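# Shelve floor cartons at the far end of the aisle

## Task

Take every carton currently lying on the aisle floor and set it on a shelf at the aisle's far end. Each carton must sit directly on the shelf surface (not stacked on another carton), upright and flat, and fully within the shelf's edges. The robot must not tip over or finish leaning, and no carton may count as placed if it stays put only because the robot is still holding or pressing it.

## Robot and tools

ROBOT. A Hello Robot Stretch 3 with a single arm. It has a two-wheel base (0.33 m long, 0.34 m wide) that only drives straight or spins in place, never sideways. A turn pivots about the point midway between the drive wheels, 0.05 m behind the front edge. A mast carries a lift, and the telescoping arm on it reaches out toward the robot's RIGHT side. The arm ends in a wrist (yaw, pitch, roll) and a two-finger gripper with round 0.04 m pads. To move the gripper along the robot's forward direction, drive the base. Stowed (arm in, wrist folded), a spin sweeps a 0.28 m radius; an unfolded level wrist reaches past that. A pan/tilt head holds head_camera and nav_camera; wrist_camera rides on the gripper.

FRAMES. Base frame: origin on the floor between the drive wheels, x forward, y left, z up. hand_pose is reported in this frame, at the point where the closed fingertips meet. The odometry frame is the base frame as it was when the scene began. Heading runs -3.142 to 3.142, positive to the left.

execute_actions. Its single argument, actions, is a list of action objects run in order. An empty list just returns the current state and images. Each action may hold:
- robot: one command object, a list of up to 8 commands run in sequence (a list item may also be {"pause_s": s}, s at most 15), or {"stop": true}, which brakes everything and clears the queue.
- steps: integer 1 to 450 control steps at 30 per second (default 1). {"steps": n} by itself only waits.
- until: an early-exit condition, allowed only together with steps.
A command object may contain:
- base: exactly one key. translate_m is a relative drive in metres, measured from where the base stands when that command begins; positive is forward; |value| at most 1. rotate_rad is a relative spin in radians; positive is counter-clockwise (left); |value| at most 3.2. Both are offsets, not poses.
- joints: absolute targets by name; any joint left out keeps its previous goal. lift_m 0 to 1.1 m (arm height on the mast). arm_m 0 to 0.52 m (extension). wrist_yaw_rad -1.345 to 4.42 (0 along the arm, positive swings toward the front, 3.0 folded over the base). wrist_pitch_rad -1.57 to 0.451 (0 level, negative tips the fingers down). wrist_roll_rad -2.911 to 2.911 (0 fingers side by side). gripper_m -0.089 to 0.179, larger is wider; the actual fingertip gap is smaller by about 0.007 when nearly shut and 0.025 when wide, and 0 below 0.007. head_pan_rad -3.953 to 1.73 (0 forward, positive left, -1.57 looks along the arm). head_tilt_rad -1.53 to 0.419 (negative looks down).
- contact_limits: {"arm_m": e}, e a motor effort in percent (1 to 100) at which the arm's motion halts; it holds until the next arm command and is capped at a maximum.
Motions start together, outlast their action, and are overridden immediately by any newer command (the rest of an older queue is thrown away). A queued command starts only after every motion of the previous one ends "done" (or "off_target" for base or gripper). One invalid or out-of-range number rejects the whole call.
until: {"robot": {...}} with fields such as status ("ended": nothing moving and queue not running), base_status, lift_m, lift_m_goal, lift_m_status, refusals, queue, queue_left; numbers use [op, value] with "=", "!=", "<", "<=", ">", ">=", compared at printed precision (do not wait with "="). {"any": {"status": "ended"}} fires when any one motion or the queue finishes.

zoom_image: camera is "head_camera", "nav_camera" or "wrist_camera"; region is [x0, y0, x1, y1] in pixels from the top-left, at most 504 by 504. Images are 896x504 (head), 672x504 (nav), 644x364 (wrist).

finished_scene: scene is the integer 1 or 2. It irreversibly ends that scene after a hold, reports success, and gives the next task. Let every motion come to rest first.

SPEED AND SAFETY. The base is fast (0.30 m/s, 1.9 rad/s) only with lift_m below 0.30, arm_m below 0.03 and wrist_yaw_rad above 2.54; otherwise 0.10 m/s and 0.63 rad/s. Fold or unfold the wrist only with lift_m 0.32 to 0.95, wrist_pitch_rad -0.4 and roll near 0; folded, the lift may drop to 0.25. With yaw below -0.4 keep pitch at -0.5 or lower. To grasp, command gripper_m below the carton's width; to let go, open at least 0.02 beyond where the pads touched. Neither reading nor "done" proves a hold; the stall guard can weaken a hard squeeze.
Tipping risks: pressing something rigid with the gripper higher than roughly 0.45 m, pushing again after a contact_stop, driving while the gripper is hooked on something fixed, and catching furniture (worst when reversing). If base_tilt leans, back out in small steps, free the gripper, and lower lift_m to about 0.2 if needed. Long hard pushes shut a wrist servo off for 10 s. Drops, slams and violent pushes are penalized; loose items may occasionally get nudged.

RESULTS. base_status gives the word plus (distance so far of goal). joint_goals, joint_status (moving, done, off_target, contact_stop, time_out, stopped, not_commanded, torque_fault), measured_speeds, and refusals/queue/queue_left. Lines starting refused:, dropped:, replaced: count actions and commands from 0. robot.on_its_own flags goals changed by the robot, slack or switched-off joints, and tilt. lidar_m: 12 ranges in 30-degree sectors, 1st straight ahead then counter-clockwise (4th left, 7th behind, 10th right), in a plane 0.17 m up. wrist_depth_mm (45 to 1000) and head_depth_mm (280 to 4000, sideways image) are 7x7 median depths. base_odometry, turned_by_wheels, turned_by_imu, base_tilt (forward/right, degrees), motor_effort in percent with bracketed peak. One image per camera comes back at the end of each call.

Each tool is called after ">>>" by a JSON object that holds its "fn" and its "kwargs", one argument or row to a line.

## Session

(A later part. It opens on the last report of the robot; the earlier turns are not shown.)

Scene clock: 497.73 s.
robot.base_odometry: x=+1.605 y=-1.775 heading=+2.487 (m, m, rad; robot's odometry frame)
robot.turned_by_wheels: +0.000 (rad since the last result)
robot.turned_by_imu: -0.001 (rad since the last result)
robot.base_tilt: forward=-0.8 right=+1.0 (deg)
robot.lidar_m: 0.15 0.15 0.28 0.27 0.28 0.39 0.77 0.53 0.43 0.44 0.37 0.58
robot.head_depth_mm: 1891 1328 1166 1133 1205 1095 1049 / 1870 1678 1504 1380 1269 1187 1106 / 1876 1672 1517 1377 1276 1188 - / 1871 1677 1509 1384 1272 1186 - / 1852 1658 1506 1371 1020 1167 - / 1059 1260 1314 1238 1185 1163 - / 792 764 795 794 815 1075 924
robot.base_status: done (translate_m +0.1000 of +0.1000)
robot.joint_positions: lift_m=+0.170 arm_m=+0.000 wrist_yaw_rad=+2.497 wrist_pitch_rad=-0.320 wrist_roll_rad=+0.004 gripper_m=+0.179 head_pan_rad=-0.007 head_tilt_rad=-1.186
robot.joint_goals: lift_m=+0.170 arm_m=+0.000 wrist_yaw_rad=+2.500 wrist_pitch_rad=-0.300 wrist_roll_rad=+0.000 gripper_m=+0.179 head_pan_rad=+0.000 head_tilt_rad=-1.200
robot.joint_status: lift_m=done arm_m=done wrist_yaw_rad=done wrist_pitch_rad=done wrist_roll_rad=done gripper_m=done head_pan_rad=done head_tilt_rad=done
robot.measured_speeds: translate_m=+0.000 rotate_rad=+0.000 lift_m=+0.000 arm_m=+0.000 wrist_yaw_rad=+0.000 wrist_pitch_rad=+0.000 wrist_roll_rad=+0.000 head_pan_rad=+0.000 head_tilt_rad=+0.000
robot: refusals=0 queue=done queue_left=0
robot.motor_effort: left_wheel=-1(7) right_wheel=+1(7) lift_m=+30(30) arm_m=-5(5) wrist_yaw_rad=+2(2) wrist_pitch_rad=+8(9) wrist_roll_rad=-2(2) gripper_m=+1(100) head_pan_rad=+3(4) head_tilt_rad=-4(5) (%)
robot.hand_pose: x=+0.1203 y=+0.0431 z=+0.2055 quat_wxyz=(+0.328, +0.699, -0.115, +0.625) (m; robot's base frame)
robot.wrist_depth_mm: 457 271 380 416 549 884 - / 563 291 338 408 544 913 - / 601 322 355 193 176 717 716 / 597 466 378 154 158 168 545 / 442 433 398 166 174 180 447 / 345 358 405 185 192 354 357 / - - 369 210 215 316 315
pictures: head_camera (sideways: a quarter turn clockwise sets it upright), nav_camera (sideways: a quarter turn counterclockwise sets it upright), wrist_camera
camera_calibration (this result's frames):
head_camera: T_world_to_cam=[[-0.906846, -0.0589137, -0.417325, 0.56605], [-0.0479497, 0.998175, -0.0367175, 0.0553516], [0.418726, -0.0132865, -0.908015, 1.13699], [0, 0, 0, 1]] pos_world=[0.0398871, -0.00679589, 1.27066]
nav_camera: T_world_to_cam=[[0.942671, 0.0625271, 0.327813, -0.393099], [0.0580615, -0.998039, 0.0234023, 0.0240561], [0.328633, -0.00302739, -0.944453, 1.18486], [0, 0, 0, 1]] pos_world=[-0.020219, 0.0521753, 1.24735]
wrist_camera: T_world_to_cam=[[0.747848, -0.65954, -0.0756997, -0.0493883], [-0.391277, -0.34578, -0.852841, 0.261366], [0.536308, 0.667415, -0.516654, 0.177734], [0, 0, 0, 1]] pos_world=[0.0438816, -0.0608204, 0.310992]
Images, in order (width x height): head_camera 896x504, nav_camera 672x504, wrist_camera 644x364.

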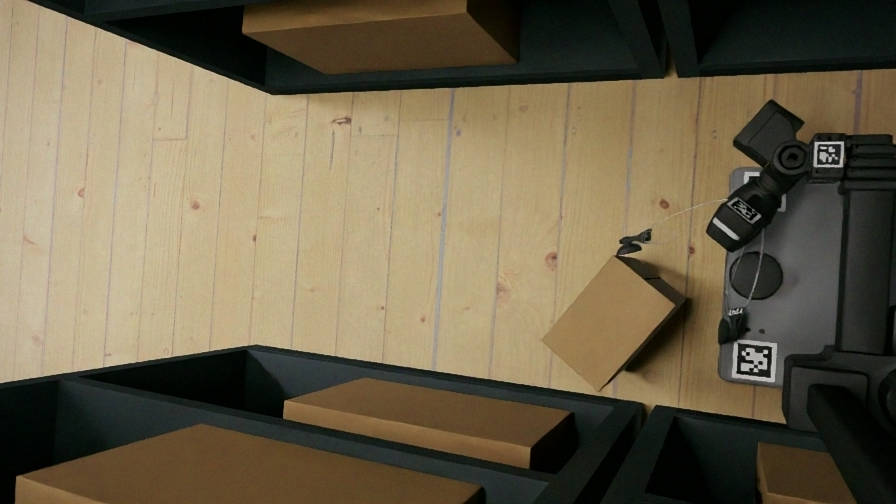

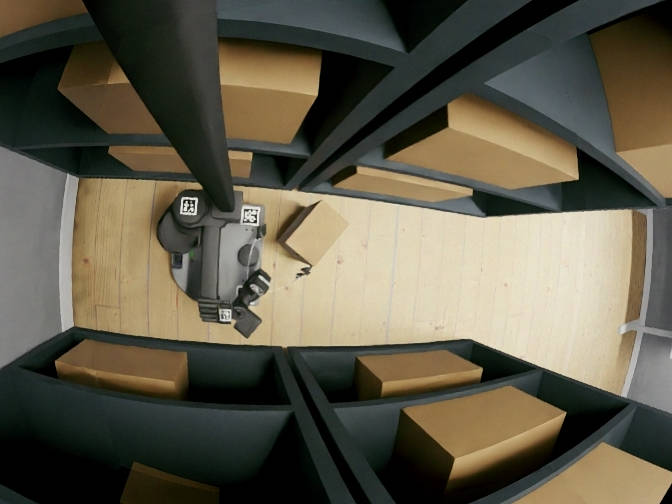

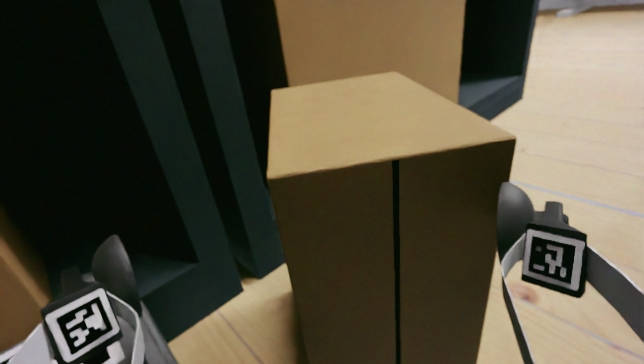

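>>> {"fn": "execute_actions", "kwargs": {
  "actions": [
    {"robot":[{"joints":{"wrist_yaw_rad":2.33}},{"base":{"translate_m":0.06}}],"steps":450,"until":{"robot":{"status":"ended"}}},
    {"steps":5}
  ]
}}

Scene clock: 502.47 s.
robot.base_odometry: x=+1.557 y=-1.739 heading=+2.487 (m, m, rad; robot's odometry frame)
robot.turned_by_wheels: +0.000 (rad since the last result)
robot.turned_by_imu: -0.001 (rad since the last result)
robot.base_tilt: forward=-0.8 right=+0.9 (deg)
robot.lidar_m: 0.15 0.15 0.17 0.26 0.28 0.39 0.83 0.53 0.47 0.36 0.38 0.54
robot.head_depth_mm: 1901 1298 1182 1125 1178 1095 1049 / 1869 1676 1501 1374 1274 1187 1097 / 1859 1670 1521 1378 1280 1198 - / 1862 1677 1512 1367 1272 1183 - / 1851 1661 1500 1372 1265 973 - / 1038 1217 1394 1247 1218 1161 - / 978 763 796 793 926 1067 1044
robot.base_status: done (translate_m +0.0600 of +0.0600)
robot.joint_positions: lift_m=+0.170 arm_m=+0.000 wrist_yaw_rad=+2.333 wrist_pitch_rad=-0.320 wrist_roll_rad=+0.004 gripper_m=+0.179 head_pan_rad=-0.007 head_tilt_rad=-1.186
robot.joint_goals: lift_m=+0.170 arm_m=+0.000 wrist_yaw_rad=+2.330 wrist_pitch_rad=-0.300 wrist_roll_rad=+0.000 gripper_m=+0.179 head_pan_rad=+0.000 head_tilt_rad=-1.200
robot.joint_status: lift_m=done arm_m=done wrist_yaw_rad=done wrist_pitch_rad=done wrist_roll_rad=done gripper_m=done head_pan_rad=done head_tilt_rad=done
robot.measured_speeds: translate_m=+0.000 rotate_rad=+0.000 lift_m=+0.000 arm_m=+0.000 wrist_yaw_rad=+0.000 wrist_pitch_rad=+0.000 wrist_roll_rad=+0.000 head_pan_rad=+0.000 head_tilt_rad=+0.000
robot: refusals=0 queue=done queue_left=0
robot.motor_effort: left_wheel=-1(4) right_wheel=+1(7) lift_m=+29(30) arm_m=-5(5) wrist_yaw_rad=-2(5) wrist_pitch_rad=+8(9) wrist_roll_rad=-2(2) gripper_m=+0(1) head_pan_rad=+2(2) head_tilt_rad=-5(5) (%)
robot.hand_pose: x=+0.1492 y=+0.0174 z=+0.2055 quat_wxyz=(+0.378, +0.687, -0.172, +0.596) (m; robot's base frame)
robot.wrist_depth_mm: 374 337 387 510 894 - - / 259 375 396 539 940 - - / 276 300 215 199 761 768 714 / 302 170 148 140 550 595 549 / 280 122 125 141 444 467 446 / 293 119 133 153 374 380 357 / - 135 144 169 321 328 314
pictures: head_camera (sideways: a quarter turn clockwise sets it upright), nav_camera (sideways: a quarter turn counterclockwise sets it upright), wrist_camera
camera_calibration (this result's frames):
head_camera: T_world_to_cam=[[-0.906846, -0.0589138, -0.417324, 0.566049], [-0.0479499, 0.998175, -0.0367174, 0.0553515], [0.418725, -0.0132864, -0.908016, 1.13699], [0, 0, 0, 1]] pos_world=[0.0398871, -0.00679589, 1.27066]
nav_camera: T_world_to_cam=[[0.942672, 0.0625272, 0.327811, -0.393097], [0.0580616, -0.998039, 0.0234022, 0.0240562], [0.328632, -0.00302735, -0.944453, 1.18486], [0, 0, 0, 1]] pos_world=[-0.0202191, 0.0521753, 1.24735]
wrist_camera: T_world_to_cam=[[0.629934, -0.772951, -0.0756984, -0.0683852], [-0.442551, -0.277145, -0.852842, 0.270242], [0.638225, 0.570735, -0.516654, 0.165866], [0, 0, 0, 1]] pos_world=[0.0568144, -0.0726275, 0.310992]
Images, in order (width x height): head_camera 896x504, nav_camera 672x504, wrist_camera 644x364.

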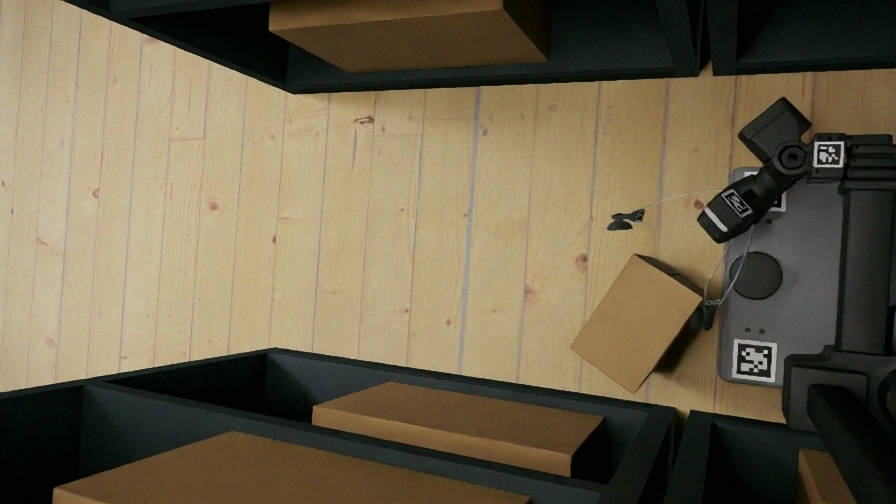

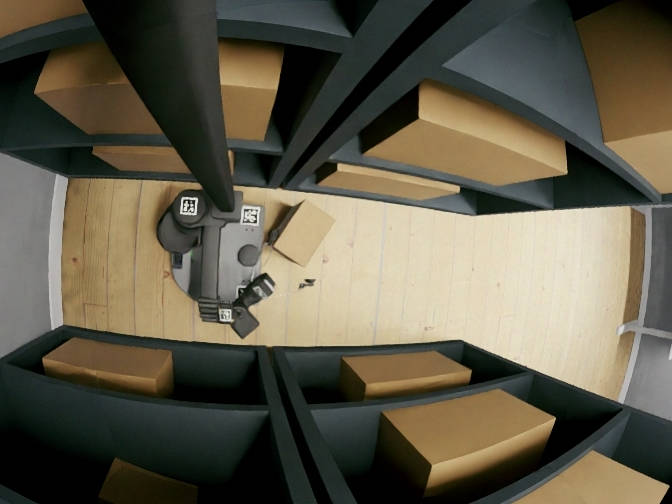

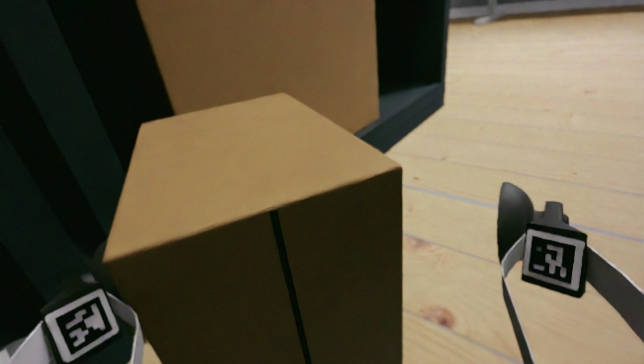

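>>> {"fn": "execute_actions", "kwargs": {
  "actions": [
    {"robot":[{"base":{"rotate_rad":0.22}},{"joints":{"arm_m":0.0,"wrist_yaw_rad":2.3}}],"steps":450,"until":{"robot":{"status":"ended"}}},
    {"steps":5}
  ]
}}

Scene clock: 507.60 s.
robot.base_odometry: x=+1.557 y=-1.739 heading=+2.707 (m, m, rad; robot's odometry frame)
robot.turned_by_wheels: +0.220 (rad since the last result)
robot.turned_by_imu: +0.219 (rad since the last result)
robot.base_tilt: forward=-0.8 right=+0.9 (deg)
robot.lidar_m: - 0.15 0.26 0.28 0.31 0.51 0.81 0.47 0.52 0.36 0.53 0.15
robot.head_depth_mm: 1896 1703 1524 1385 1248 1139 1026 / 1881 1681 1523 1398 1277 1187 1094 / 1858 1675 1518 1378 1280 1191 - / 1064 1406 1479 1382 1283 1161 - / 1018 922 1116 1315 1233 1176 - / 677 653 756 828 1130 1163 - / 435 605 579 699 749 1075 986
robot.base_status: done (rotate_rad +0.2198 of +0.2200)
robot.joint_positions: lift_m=+0.170 arm_m=+0.000 wrist_yaw_rad=+2.303 wrist_pitch_rad=-0.320 wrist_roll_rad=+0.004 gripper_m=+0.179 head_pan_rad=-0.007 head_tilt_rad=-1.186
robot.joint_goals: lift_m=+0.170 arm_m=+0.000 wrist_yaw_rad=+2.300 wrist_pitch_rad=-0.300 wrist_roll_rad=+0.000 gripper_m=+0.179 head_pan_rad=+0.000 head_tilt_rad=-1.200
robot.joint_status: lift_m=done arm_m=done wrist_yaw_rad=done wrist_pitch_rad=done wrist_roll_rad=done gripper_m=done head_pan_rad=done head_tilt_rad=done
robot.measured_speeds: translate_m=+0.000 rotate_rad=+0.000 lift_m=+0.000 arm_m=+0.000 wrist_yaw_rad=+0.000 wrist_pitch_rad=+0.000 wrist_roll_rad=+0.000 head_pan_rad=+0.000 head_tilt_rad=+0.000
robot: refusals=0 queue=done queue_left=0
robot.motor_effort: left_wheel=-4(8) right_wheel=+6(11) lift_m=+29(30) arm_m=-5(5) wrist_yaw_rad=-3(3) wrist_pitch_rad=+9(8) wrist_roll_rad=-2(2) gripper_m=+1(1) head_pan_rad=+2(3) head_tilt_rad=-5(4) (%)
robot.hand_pose: x=+0.1540 y=+0.0122 z=+0.2055 quat_wxyz=(+0.387, +0.685, -0.182, +0.590) (m; robot's base frame)
robot.wrist_depth_mm: 282 372 343 405 519 830 - / 264 281 371 420 562 858 - / 252 301 214 194 598 722 719 / 273 304 148 138 129 595 540 / 444 286 113 113 118 448 443 / 380 105 112 120 131 380 359 / - 330 123 134 146 330 313
pictures: head_camera (sideways: a quarter turn clockwise sets it upright), nav_camera (sideways: a quarter turn counterclockwise sets it upright), wrist_camera
camera_calibration (this result's frames):
head_camera: T_world_to_cam=[[-0.906838, -0.0590324, -0.417324, 0.566049], [-0.0480805, 0.998168, -0.0367174, 0.0553523], [0.418727, -0.0132316, -0.908016, 1.13699], [0, 0, 0, 1]] pos_world=[0.0398879, -0.00679147, 1.27066]
nav_camera: T_world_to_cam=[[0.942663, 0.0626505, 0.327812, -0.393097], [0.0581922, -0.998031, 0.0234022, 0.0240554], [0.328632, -0.00298436, -0.944453, 1.18486], [0, 0, 0, 1]] pos_world=[-0.0202259, 0.0521719, 1.24735]
wrist_camera: T_world_to_cam=[[0.606522, -0.791455, -0.0756993, -0.0715742], [-0.450647, -0.263777, -0.852841, 0.272011], [0.655018, 0.551381, -0.516654, 0.163413], [0, 0, 0, 1]] pos_world=[0.0589536, -0.0750004, 0.310992]
Images, in order (width x height): head_camera 896x504, nav_camera 672x504, wrist_camera 644x364.

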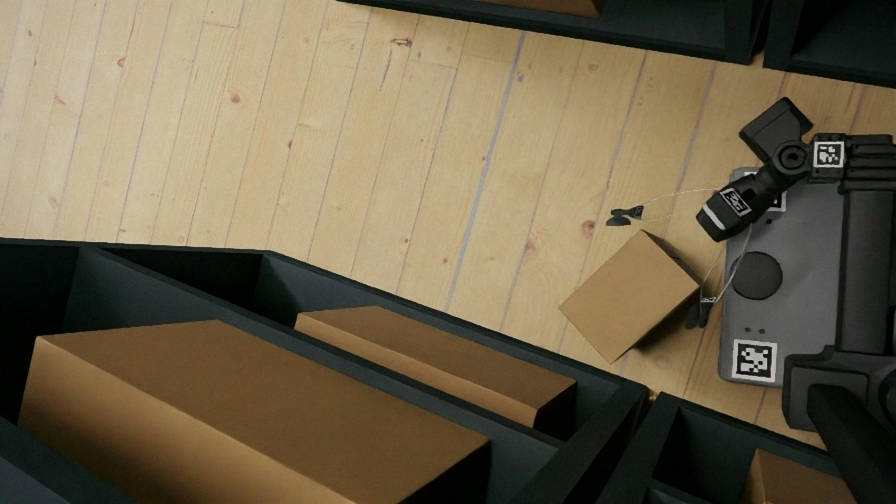

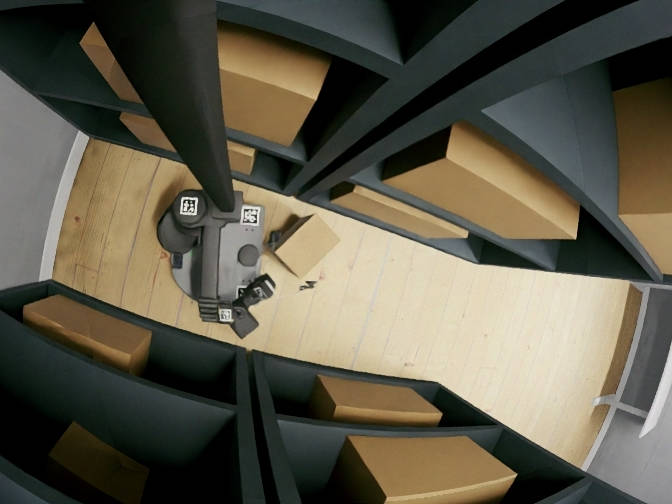

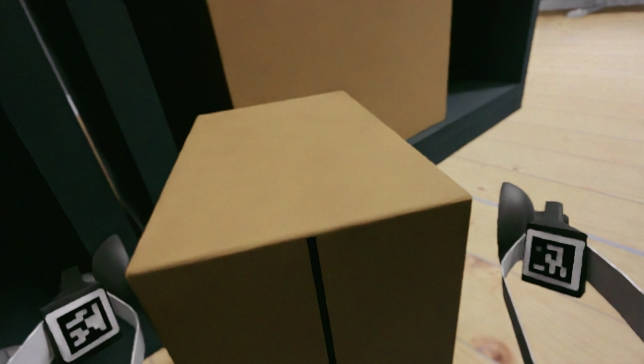

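>>> {"fn": "execute_actions", "kwargs": {
  "actions": [
    {"robot":[{"base":{"translate_m":0.05},"joints":{"wrist_yaw_rad":2.42}},{"joints":{"gripper_m":0.03}},{"pause_s":1},{"joints":{"lift_m":0.5}},{"base":{"rotate_rad":-0.22},"joints":{"wrist_yaw_rad":1.57}},{"joints":{"wrist_pitch_rad":-1.45}}],"steps":450,"until":{"robot":{"status":"ended"}}},
    {"steps":5}
  ]
}}

Scene clock: 523.00 s.
robot.base_odometry: x=+1.512 y=-1.718 heading=+2.487 (m, m, rad; robot's odometry frame)
robot.turned_by_wheels: -0.220 (rad since the last result)
robot.turned_by_imu: -0.221 (rad since the last result)
robot.base_tilt: forward=-0.8 right=+1.0 (deg)
robot.lidar_m: 0.97 0.37 0.25 0.24 0.32 0.37 0.88 0.55 0.15 0.16 0.38 0.55
robot.head_depth_mm: 1885 1272 1324 1147 1182 1135 1065 / 1893 1678 1534 1383 1278 1200 - / 1861 1696 1517 1381 1275 828 774 / 1854 1660 1514 1383 1273 1191 850 / 1858 1667 1490 1373 1266 1189 - / 1020 1006 1390 1192 1203 1153 - / 952 740 762 785 905 925 1043
robot.base_status: done (rotate_rad -0.2198 of -0.2200)
robot.joint_positions: lift_m=+0.501 arm_m=+0.000 wrist_yaw_rad=+1.573 wrist_pitch_rad=-1.292 wrist_roll_rad=-0.028 gripper_m=+0.087 head_pan_rad=-0.007 head_tilt_rad=-1.186
robot.joint_goals: lift_m=+0.500 arm_m=+0.000 wrist_yaw_rad=+1.570 wrist_pitch_rad=-1.450 wrist_roll_rad=+0.000 gripper_m=+0.086 head_pan_rad=+0.000 head_tilt_rad=-1.200
robot.joint_status: lift_m=done arm_m=done wrist_yaw_rad=done wrist_pitch_rad=off_target wrist_roll_rad=done gripper_m=done head_pan_rad=done head_tilt_rad=done
robot.measured_speeds: translate_m=+0.000 rotate_rad=+0.000 lift_m=+0.000 arm_m=+0.000 wrist_yaw_rad=+0.000 wrist_pitch_rad=+0.000 wrist_roll_rad=+0.000 head_pan_rad=+0.000 head_tilt_rad=+0.000
robot: refusals=0 queue=dropped queue_left=0
robot.on_its_own: gripper_m is held at +0.086, not at your +0.030, by its stall guard, which is still easing; wrist_pitch_rad is at rest, and its effort (-71) is outside its rest range (-20 to +32)
robot.motor_effort: left_wheel=+3(7) right_wheel=-5(12) lift_m=+4(40) arm_m=-4(5) wrist_yaw_rad=-3(8) wrist_pitch_rad=-71(88) wrist_roll_rad=+14(14) gripper_m=-34(100) head_pan_rad=+3(3) head_tilt_rad=-5(5) (%)
robot.hand_pose: x=+0.0259 y=-0.1453 z=+0.3868 quat_wxyz=(+0.702, +0.699, -0.087, +0.108) (m; robot's base frame)
robot.wrist_depth_mm: 543 582 597 598 585 519 527 / 525 574 580 586 578 509 513 / 511 567 173 171 187 498 254 / 498 552 121 120 119 307 314 / 528 547 95 102 115 127 296 / 462 - 99 111 128 470 477 / 454 - 109 124 145 468 469
pictures: head_camera (sideways: a quarter turn clockwise sets it upright), nav_camera (sideways: a quarter turn counterclockwise sets it upright), wrist_camera
camera_calibration (this result's frames):
head_camera: T_world_to_cam=[[-0.906883, -0.0591294, -0.417214, 0.565907], [-0.048192, 0.998163, -0.0367108, 0.0553444], [0.418619, -0.013186, -0.908066, 1.13706], [0, 0, 0, 1]] pos_world=[0.0398849, -0.00678781, 1.27066]
nav_camera: T_world_to_cam=[[0.942696, 0.0627514, 0.327698, -0.392949], [0.0583021, -0.998025, 0.0233944, 0.024065], [0.328519, -0.00294833, -0.944493, 1.18492], [0, 0, 0, 1]] pos_world=[-0.0202381, 0.0521691, 1.24735]
wrist_camera: T_world_to_cam=[[-0.0738462, -0.996779, 0.0312848, -0.158471], [-0.995701, 0.0719347, -0.0583582, 0.0829629], [0.0559198, -0.0354598, -0.997805, 0.544228], [0, 0, 0, 1]] pos_world=[0.0404706, -0.14463, 0.552833]
Images, in order (width x height): head_camera 896x504, nav_camera 672x504, wrist_camera 644x364.

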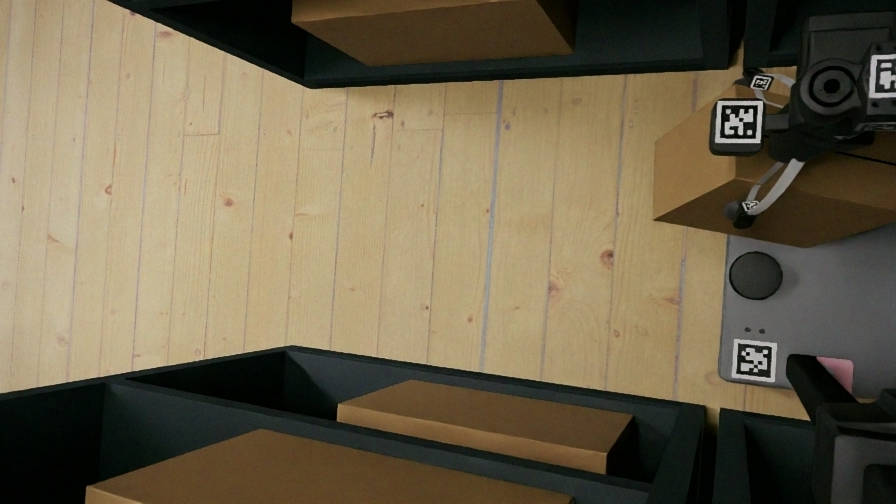

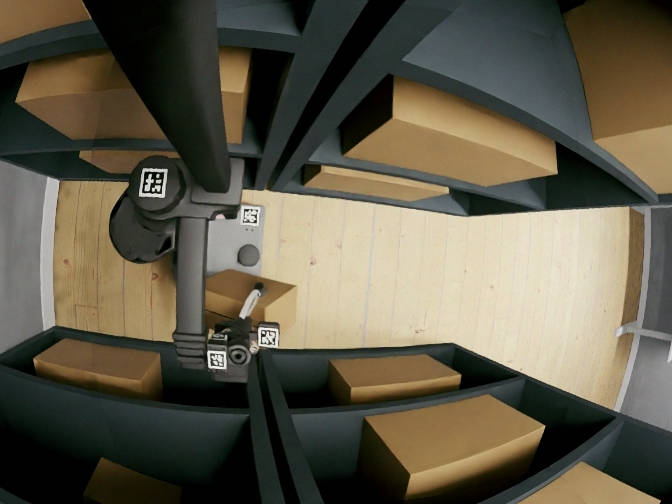

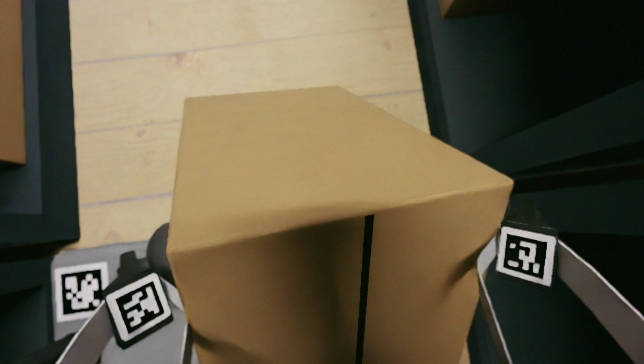

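>>> {"fn": "execute_actions", "kwargs": {
  "actions": [
    {"robot":[{"joints":{"wrist_pitch_rad":-1.25,"arm_m":0.11}},{"joints":{"lift_m":0.23}},{"joints":{"gripper_m":0.179}},{"joints":{"lift_m":0.4}}],"steps":450,"until":{"robot":{"status":"ended"}}},
    {"steps":5}
  ]
}}

Scene clock: 529.37 s.
robot.base_odometry: x=+1.512 y=-1.718 heading=+2.487 (m, m, rad; robot's odometry frame)
robot.turned_by_wheels: +0.000 (rad since the last result)
robot.turned_by_imu: +0.000 (rad since the last result)
robot.base_tilt: forward=-0.8 right=+1.0 (deg)
robot.lidar_m: 0.97 0.37 0.25 0.24 0.32 0.37 0.88 0.55 0.15 0.16 0.38 0.55
robot.head_depth_mm: 1884 1282 1324 1150 1179 1039 830 / 1888 1677 1519 1386 1281 851 802 / 1871 1687 1511 1391 1274 1181 900 / 1856 1673 1509 1379 1269 1188 - / 1853 1662 1486 1382 1266 1187 - / 1017 1009 1392 1189 1206 1152 - / 954 736 762 786 907 925 1041
robot.base_status: done (rotate_rad -0.2198 of -0.2200)
robot.joint_positions: lift_m=+0.467 arm_m=+0.110 wrist_yaw_rad=+1.567 wrist_pitch_rad=-1.224 wrist_roll_rad=+0.007 gripper_m=+0.108 head_pan_rad=-0.007 head_tilt_rad=-1.186
robot.joint_goals: lift_m=+0.467 arm_m=+0.110 wrist_yaw_rad=+1.570 wrist_pitch_rad=-1.250 wrist_roll_rad=+0.000 gripper_m=+0.107 head_pan_rad=+0.000 head_tilt_rad=-1.200
robot.joint_status: lift_m=contact_stop arm_m=done wrist_yaw_rad=done wrist_pitch_rad=done wrist_roll_rad=done gripper_m=done head_pan_rad=done head_tilt_rad=done
robot.measured_speeds: translate_m=+0.000 rotate_rad=+0.000 lift_m=+0.000 arm_m=+0.000 wrist_yaw_rad=+0.000 wrist_pitch_rad=+0.000 wrist_roll_rad=+0.000 head_pan_rad=+0.000 head_tilt_rad=+0.000
robot: refusals=0 queue=dropped queue_left=0
robot.on_its_own: gripper_m is held at +0.107, not at your +0.030, by its stall guard, which is not easing now; lift_m is slack since a contact_stop, until your next command for it (your +0.230 is given up)
robot.motor_effort: left_wheel=+3(3) right_wheel=-4(4) lift_m=+33(39) arm_m=+2(6) wrist_yaw_rad=+2(3) wrist_pitch_rad=-12(72) wrist_roll_rad=-4(15) gripper_m=-24(40) head_pan_rad=+2(3) head_tilt_rad=-4(5) (%)
robot.hand_pose: x=+0.0430 y=-0.2553 z=+0.3569 quat_wxyz=(+0.697, +0.696, -0.125, +0.118) (m; robot's base frame)
robot.wrist_depth_mm: 582 597 585 575 483 494 120 / 567 571 574 563 485 480 117 / 552 555 173 174 467 176 129 / 535 534 111 111 116 175 316 / 523 516 91 102 118 132 128 / 509 - 96 110 129 428 124 / - - 103 120 143 426 422
pictures: head_camera (sideways: a quarter turn clockwise sets it upright), nav_camera (sideways: a quarter turn counterclockwise sets it upright), wrist_camera
dropped: robot: command 1 of its queue: lift_m: contact_stop
camera_calibration (this result's frames):
head_camera: T_world_to_cam=[[-0.906911, -0.0591932, -0.417142, 0.565813], [-0.0482655, 0.99816, -0.0367064, 0.0553391], [0.418547, -0.0131559, -0.9081, 1.1371], [0, 0, 0, 1]] pos_world=[0.0398829, -0.00678541, 1.27066]
nav_camera: T_world_to_cam=[[0.942718, 0.0628179, 0.327623, -0.392852], [0.0583745, -0.998021, 0.0233892, 0.0240713], [0.328444, -0.00292461, -0.944519, 1.18495], [0, 0, 0, 1]] pos_world=[-0.0202461, 0.0521673, 1.24735]
wrist_camera: T_world_to_cam=[[-0.114803, -0.993289, 0.0140461, -0.257052], [-0.985816, 0.112174, -0.124833, 0.139713], [0.12242, -0.028178, -0.992078, 0.506516], [0, 0, 0, 1]] pos_world=[0.0462138, -0.256727, 0.523555]
Images, in order (width x height): head_camera 896x504, nav_camera 672x504, wrist_camera 644x364.

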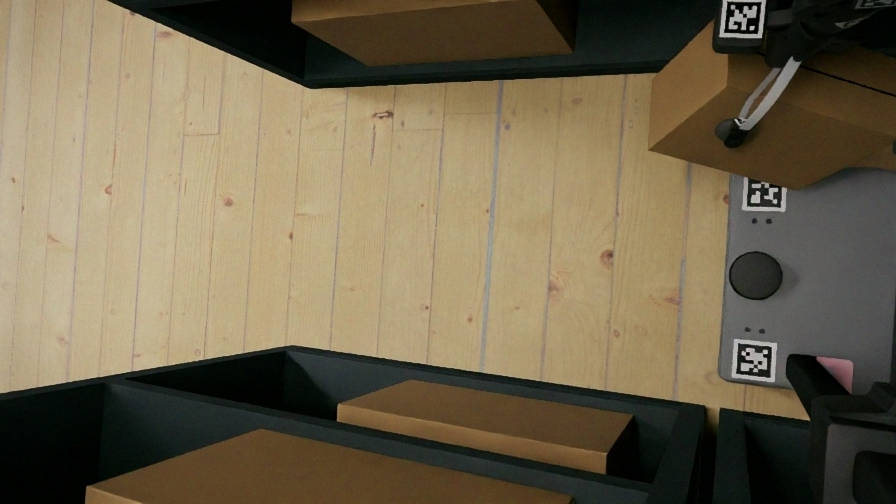

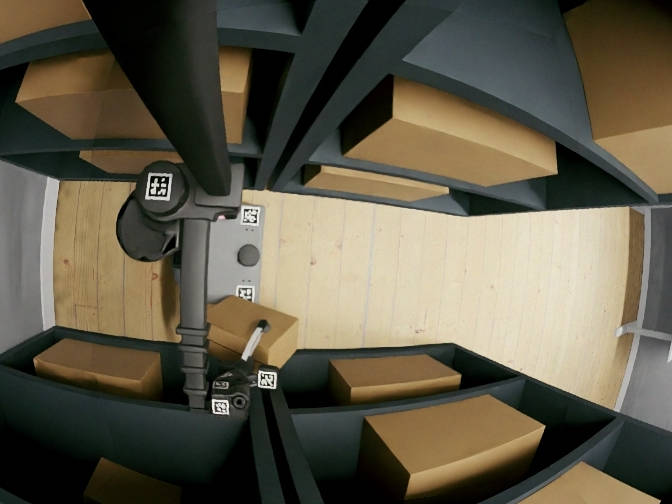

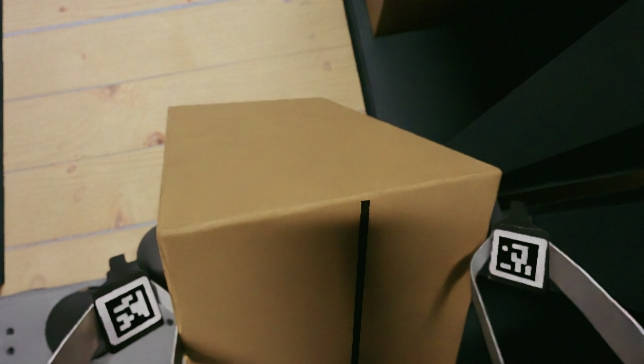

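>>> {"fn": "execute_actions", "kwargs": {
  "actions": [
    {"robot":[{"joints":{"lift_m":0.5}},{"joints":{"arm_m":0.0}},{"base":{"translate_m":1.0}},{"base":{"translate_m":0.75}},{"joints":{"arm_m":0.3,"head_pan_rad":-1.4,"head_tilt_rad":-1.0}},{"joints":{"lift_m":0.23}},{"joints":{"gripper_m":0.179}},{"joints":{"lift_m":0.4}}],"steps":450,"until":{"robot":{"status":"ended"}}},
    {"steps":450,"until":{"robot":{"status":"ended"}}},
    {"steps":5}
  ]
}}

Scene clock: 561.43 s.
robot.base_odometry: x=+0.124 y=-0.652 heading=+2.487 (m, m, rad; robot's odometry frame)
robot.turned_by_wheels: +0.000 (rad since the last result)
robot.turned_by_imu: -0.007 (rad since the last result)
robot.base_tilt: forward=-0.9 right=+1.0 (deg)
robot.lidar_m: 2.11 1.78 1.86 1.81 1.88 0.82 1.16 0.86 0.37 0.36 0.37 1.73
robot.head_depth_mm: 1737 1973 1807 1564 1372 1224 1106 / 1753 2022 1791 1544 1371 1225 1105 / 1811 2028 1781 1558 1121 1131 - / 1854 2062 1777 1530 1082 1159 - / 1893 2070 1751 1529 1355 1207 1090 / 1953 2081 1749 1526 1345 1210 1092 / 2006 2068 1743 1520 1339 1202 1089
robot.base_status: done (translate_m +0.7500 of +0.7500)
robot.joint_positions: lift_m=+0.329 arm_m=+0.300 wrist_yaw_rad=+1.568 wrist_pitch_rad=-1.213 wrist_roll_rad=+0.008 gripper_m=+0.108 head_pan_rad=-1.393 head_tilt_rad=-1.000
robot.joint_goals: lift_m=+0.328 arm_m=+0.300 wrist_yaw_rad=+1.570 wrist_pitch_rad=-1.250 wrist_roll_rad=+0.000 gripper_m=+0.107 head_pan_rad=-1.400 head_tilt_rad=-1.000
robot.joint_status: lift_m=contact_stop arm_m=done wrist_yaw_rad=done wrist_pitch_rad=done wrist_roll_rad=done gripper_m=done head_pan_rad=done head_tilt_rad=done
robot.measured_speeds: translate_m=+0.000 rotate_rad=+0.001 lift_m=+0.002 arm_m=+0.000 wrist_yaw_rad=+0.000 wrist_pitch_rad=+0.000 wrist_roll_rad=+0.000 head_pan_rad=+0.000 head_tilt_rad=+0.000
robot: refusals=0 queue=dropped queue_left=0
robot.on_its_own: gripper_m is held at +0.107, not at your +0.030, by its stall guard, which is not easing now; lift_m is slack since a contact_stop, until your next command for it (your +0.230 is given up)
robot.motor_effort: left_wheel=+5(7) right_wheel=-12(14) lift_m=+31(41) arm_m=+4(5) wrist_yaw_rad=+2(2) wrist_pitch_rad=-17(26) wrist_roll_rad=-4(5) gripper_m=-24(25) head_pan_rad=-2(35) head_tilt_rad=+0(11) (%)
robot.hand_pose: x=+0.0457 y=-0.4451 z=+0.2188 quat_wxyz=(+0.696, +0.696, -0.129, +0.122) (m; robot's base frame)
robot.wrist_depth_mm: 437 441 436 432 433 429 434 / 421 423 424 424 421 422 420 / 415 412 185 187 409 409 405 / 398 395 107 107 117 396 394 / 389 385 90 102 118 133 382 / 377 89 95 109 127 368 371 / - 363 101 117 139 364 362
pictures: head_camera (sideways: a quarter turn clockwise sets it upright), nav_camera (sideways: a quarter turn counterclockwise sets it upright), wrist_camera
dropped: robot: command 5 of its queue: lift_m: contact_stop
camera_calibration (this result's frames):
head_camera: T_world_to_cam=[[-0.208064, 0.789453, -0.577471, 0.770401], [0.973762, 0.222827, -0.0462236, 0.0615051], [0.0921849, -0.571937, -0.815101, 1.01823], [0, 0, 0, 1]] pos_world=[0.0065361, -0.0395396, 1.27768]
nav_camera: T_world_to_cam=[[0.221006, -0.839664, 0.496106, -0.607895], [-0.971367, -0.23499, 0.0350036, 0.015225], [0.0871887, -0.489637, -0.867556, 1.08644], [0, 0, 0, 1]] pos_world=[0.054412, 0.0251135, 1.2436]
wrist_camera: T_world_to_cam=[[-0.115056, -0.993281, 0.0124363, -0.442983], [-0.984354, 0.112322, -0.135758, 0.148881], [0.133449, -0.0278615, -0.990664, 0.3631], [0, 0, 0, 1]] pos_world=[0.0471285, -0.446612, 0.385431]
Images, in order (width x height): head_camera 896x504, nav_camera 672x504, wrist_camera 644x364.

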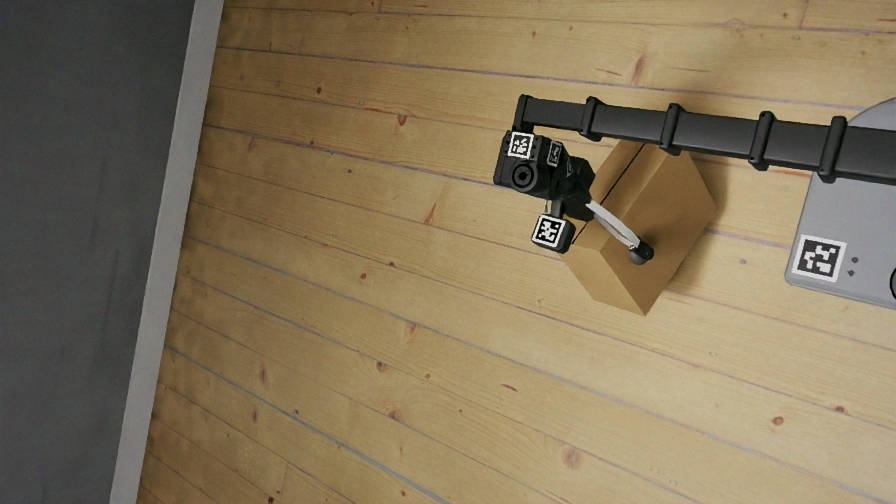

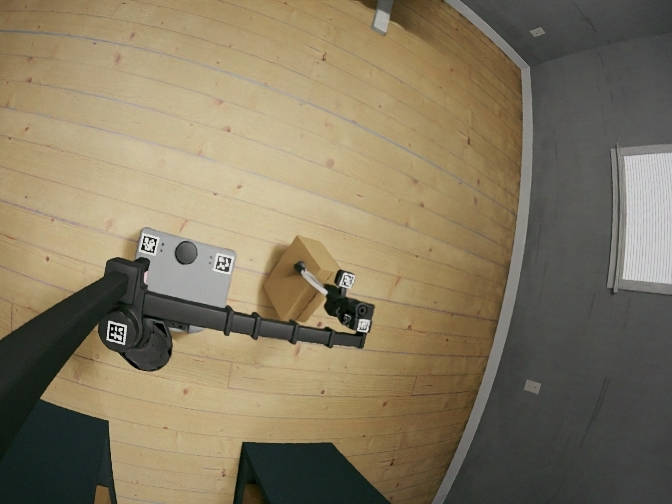

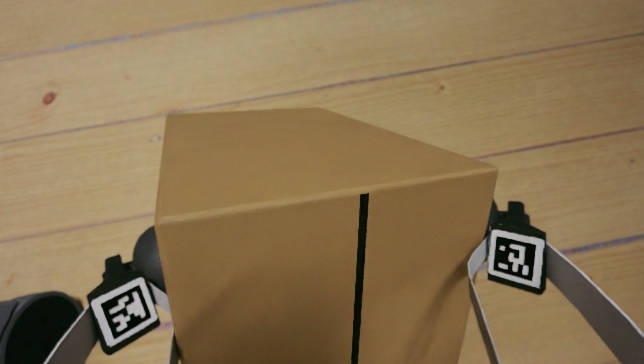

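>>> {"fn": "execute_actions", "kwargs": {
  "actions": [
    {"robot":[{"base":{"translate_m":0.1},"joints":{"lift_m":0.24}}],"steps":450,"until":{"robot":{"status":"ended"}}},
    {"steps":5}
  ]
}}

Scene clock: 568.13 s.
robot.base_odometry: x=+0.044 y=-0.591 heading=+2.487 (m, m, rad; robot's odometry frame)
robot.turned_by_wheels: +0.000 (rad since the last result)
robot.turned_by_imu: -0.001 (rad since the last result)
robot.base_tilt: forward=-0.9 right=+0.9 (deg)
robot.lidar_m: 2.01 1.69 1.86 1.79 1.88 0.91 0.92 0.96 0.37 0.36 0.37 1.64
robot.head_depth_mm: 1726 1985 1795 1556 1363 1225 1104 / 1763 2016 1793 1544 1365 1229 1114 / 1799 2021 1805 1542 1107 1117 - / 1850 2039 1771 1537 1151 1171 - / 1883 2070 1766 1531 1348 1212 1097 / 1951 2082 1754 1530 1339 1203 1091 / 2014 2075 1744 1517 1339 1195 1084
robot.base_status: done (translate_m +0.1000 of +0.1000)
robot.joint_positions: lift_m=+0.325 arm_m=+0.300 wrist_yaw_rad=+1.568 wrist_pitch_rad=-1.255 wrist_roll_rad=+0.005 gripper_m=+0.108 head_pan_rad=-1.393 head_tilt_rad=-1.000
robot.joint_goals: lift_m=+0.325 arm_m=+0.300 wrist_yaw_rad=+1.570 wrist_pitch_rad=-1.250 wrist_roll_rad=+0.000 gripper_m=+0.107 head_pan_rad=-1.400 head_tilt_rad=-1.000
robot.joint_status: lift_m=contact_stop arm_m=done wrist_yaw_rad=done wrist_pitch_rad=done wrist_roll_rad=done gripper_m=done head_pan_rad=done head_tilt_rad=done
robot.measured_speeds: translate_m=+0.000 rotate_rad=+0.000 lift_m=+0.000 arm_m=+0.000 wrist_yaw_rad=+0.000 wrist_pitch_rad=+0.000 wrist_roll_rad=+0.000 head_pan_rad=+0.000 head_tilt_rad=+0.000
robot: refusals=0 queue=dropped queue_left=0
robot.on_its_own: gripper_m is held at +0.107, not at your +0.030, by its stall guard, which is not easing now; lift_m is slack since a contact_stop, until your next command for it (your +0.240 is given up)
robot.motor_effort: left_wheel=+2(9) right_wheel=-3(11) lift_m=+34(33) arm_m=+4(4) wrist_yaw_rad=+1(1) wrist_pitch_rad=+2(24) wrist_roll_rad=-2(5) gripper_m=-24(26) head_pan_rad=-3(3) head_tilt_rad=+0(0) (%)
robot.hand_pose: x=+0.0354 y=-0.4451 z=+0.2130 quat_wxyz=(+0.698, +0.698, -0.114, +0.108) (m; robot's base frame)
robot.wrist_depth_mm: 418 413 417 415 413 417 413 / 405 409 403 404 409 406 407 / 398 396 209 209 393 398 395 / 385 388 108 108 120 386 386 / 381 378 91 103 120 135 380 / 370 - 96 110 128 367 371 / - 359 101 117 137 363 361
pictures: head_camera (sideways: a quarter turn clockwise sets it upright), nav_camera (sideways: a quarter turn counterclockwise sets it upright), wrist_camera
camera_calibration (this result's frames):
head_camera: T_world_to_cam=[[-0.208017, 0.789465, -0.577471, 0.770401], [0.973775, 0.22277, -0.0462236, 0.061505], [0.0921513, -0.571942, -0.815101, 1.01823], [0, 0, 0, 1]] pos_world=[0.00653378, -0.0395396, 1.27768]
nav_camera: T_world_to_cam=[[0.220957, -0.839677, 0.496106, -0.607895], [-0.971381, -0.234933, 0.0350036, 0.0152251], [0.0871599, -0.489642, -0.867556, 1.08644], [0, 0, 0, 1]] pos_world=[0.0544135, 0.0251106, 1.2436]
wrist_camera: T_world_to_cam=[[-0.111101, -0.993643, 0.0181607, -0.445591], [-0.989501, 0.108901, -0.0950146, 0.127895], [0.0924329, -0.0285263, -0.99531, 0.360884], [0, 0, 0, 1]] pos_world=[0.0436892, -0.446392, 0.379436]
Images, in order (width x height): head_camera 896x504, nav_camera 672x504, wrist_camera 644x364.

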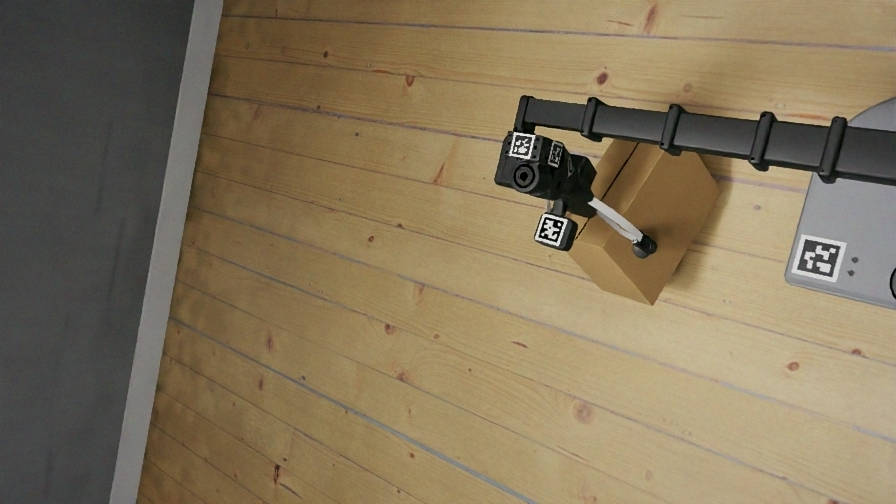

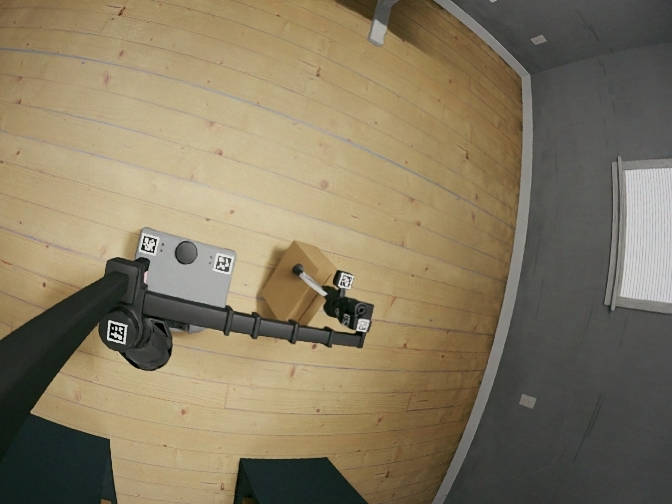

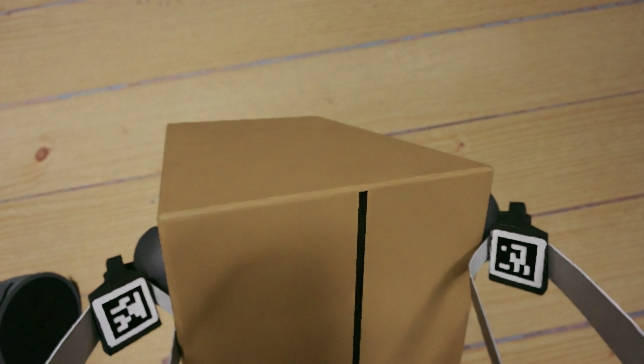

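>>> {"fn": "execute_actions", "kwargs": {
  "actions": [
    {"robot":[{"joints":{"gripper_m":0.179}},{"pause_s":1},{"joints":{"lift_m":0.45}},{"joints":{"arm_m":0.1}}],"steps":450,"until":{"robot":{"status":"ended"}}},
    {"steps":5}
  ]
}}

Scene clock: 578.27 s.
robot.base_odometry: x=+0.044 y=-0.591 heading=+2.487 (m, m, rad; robot's odometry frame)
robot.turned_by_wheels: +0.000 (rad since the last result)
robot.turned_by_imu: -0.001 (rad since the last result)
robot.base_tilt: forward=-0.9 right=+1.0 (deg)
robot.lidar_m: 2.01 1.69 1.86 1.79 1.88 0.91 0.92 0.95 2.02 0.30 0.32 1.63
robot.head_depth_mm: 1727 1980 1810 1555 1378 1228 1109 / 1764 2022 1799 1552 1371 1229 1101 / 1812 2034 1797 1547 1386 1185 1145 / 1858 2022 1774 1545 1356 1176 - / 1892 2091 1757 1520 1347 1176 1089 / 1940 2079 1745 1517 1345 1204 1092 / 2007 2057 1749 1520 1346 1200 1089
robot.base_status: done (translate_m +0.1000 of +0.1000)
robot.joint_positions: lift_m=+0.450 arm_m=+0.100 wrist_yaw_rad=+1.568 wrist_pitch_rad=-1.255 wrist_roll_rad=+0.003 gripper_m=+0.179 head_pan_rad=-1.393 head_tilt_rad=-1.000
robot.joint_goals: lift_m=+0.450 arm_m=+0.100 wrist_yaw_rad=+1.570 wrist_pitch_rad=-1.250 wrist_roll_rad=+0.000 gripper_m=+0.179 head_pan_rad=-1.400 head_tilt_rad=-1.000
robot.joint_status: lift_m=done arm_m=done wrist_yaw_rad=done wrist_pitch_rad=done wrist_roll_rad=done gripper_m=done head_pan_rad=done head_tilt_rad=done
robot.measured_speeds: translate_m=+0.000 rotate_rad=+0.000 lift_m=+0.000 arm_m=+0.000 wrist_yaw_rad=+0.000 wrist_pitch_rad=+0.000 wrist_roll_rad=+0.000 head_pan_rad=+0.000 head_tilt_rad=+0.000
robot: refusals=0 queue=done queue_left=0
robot.motor_effort: left_wheel=+2(2) right_wheel=-3(3) lift_m=+38(39) arm_m=-5(4) wrist_yaw_rad=+1(2) wrist_pitch_rad=+2(2) wrist_roll_rad=-2(2) gripper_m=+0(100) head_pan_rad=-2(3) head_tilt_rad=+0(0) (%)
robot.hand_pose: x=+0.0354 y=-0.2457 z=+0.3375 quat_wxyz=(+0.699, +0.698, -0.113, +0.109) (m; robot's base frame)
robot.wrist_depth_mm: 555 547 550 549 554 552 543 / 541 537 537 538 349 538 540 / 528 526 525 524 338 522 526 / 516 515 517 517 333 512 510 / 495 508 508 504 325 326 505 / - - - 492 320 489 486 / - - - 485 480 479 483
pictures: head_camera (sideways: a quarter turn clockwise sets it upright), nav_camera (sideways: a quarter turn counterclockwise sets it upright), wrist_camera
camera_calibration (this result's frames):
head_camera: T_world_to_cam=[[-0.208017, 0.789466, -0.577471, 0.770401], [0.973775, 0.22277, -0.0462236, 0.061505], [0.0921511, -0.571942, -0.815101, 1.01823], [0, 0, 0, 1]] pos_world=[0.00653377, -0.0395396, 1.27768]
nav_camera: T_world_to_cam=[[0.220957, -0.839677, 0.496106, -0.607895], [-0.971381, -0.234933, 0.0350036, 0.0152251], [0.0871598, -0.489642, -0.867556, 1.08644], [0, 0, 0, 1]] pos_world=[0.0544135, 0.0251106, 1.2436]
wrist_camera: T_world_to_cam=[[-0.109279, -0.993837, 0.0185962, -0.249976], [-0.989699, 0.107045, -0.0950599, 0.117578], [0.0924834, -0.0287927, -0.995298, 0.490437], [0, 0, 0, 1]] pos_world=[0.0436923, -0.246901, 0.503957]
Images, in order (width x height): head_camera 896x504, nav_camera 672x504, wrist_camera 644x364.

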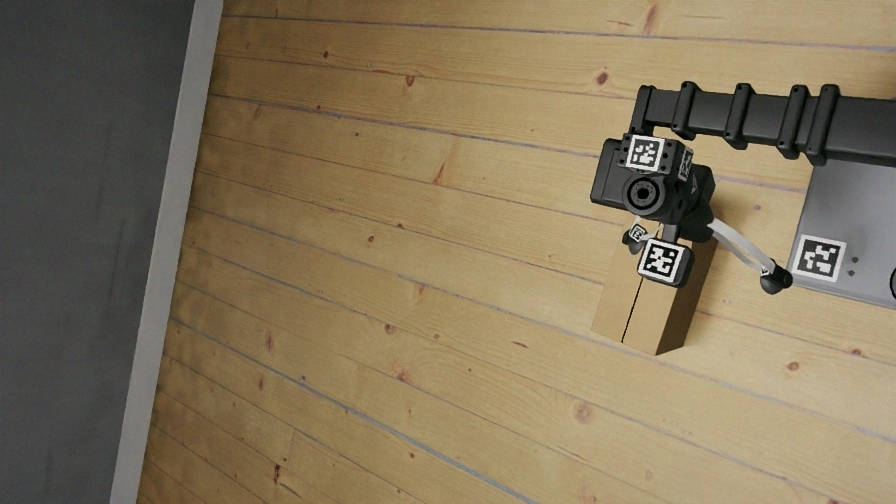

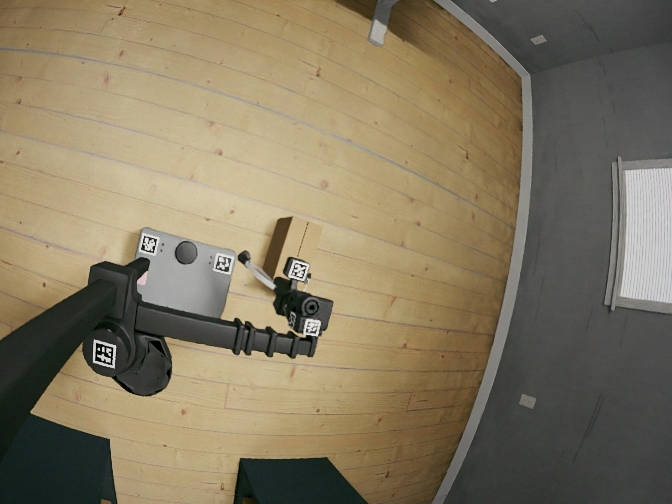

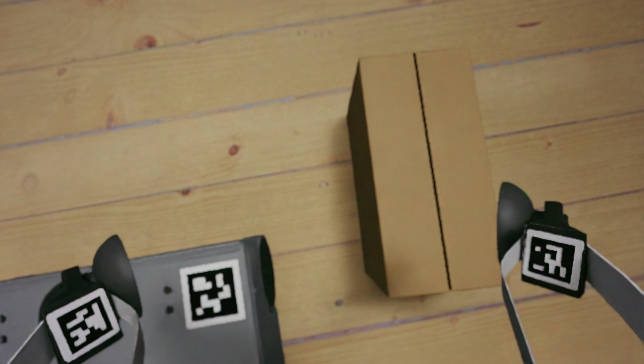

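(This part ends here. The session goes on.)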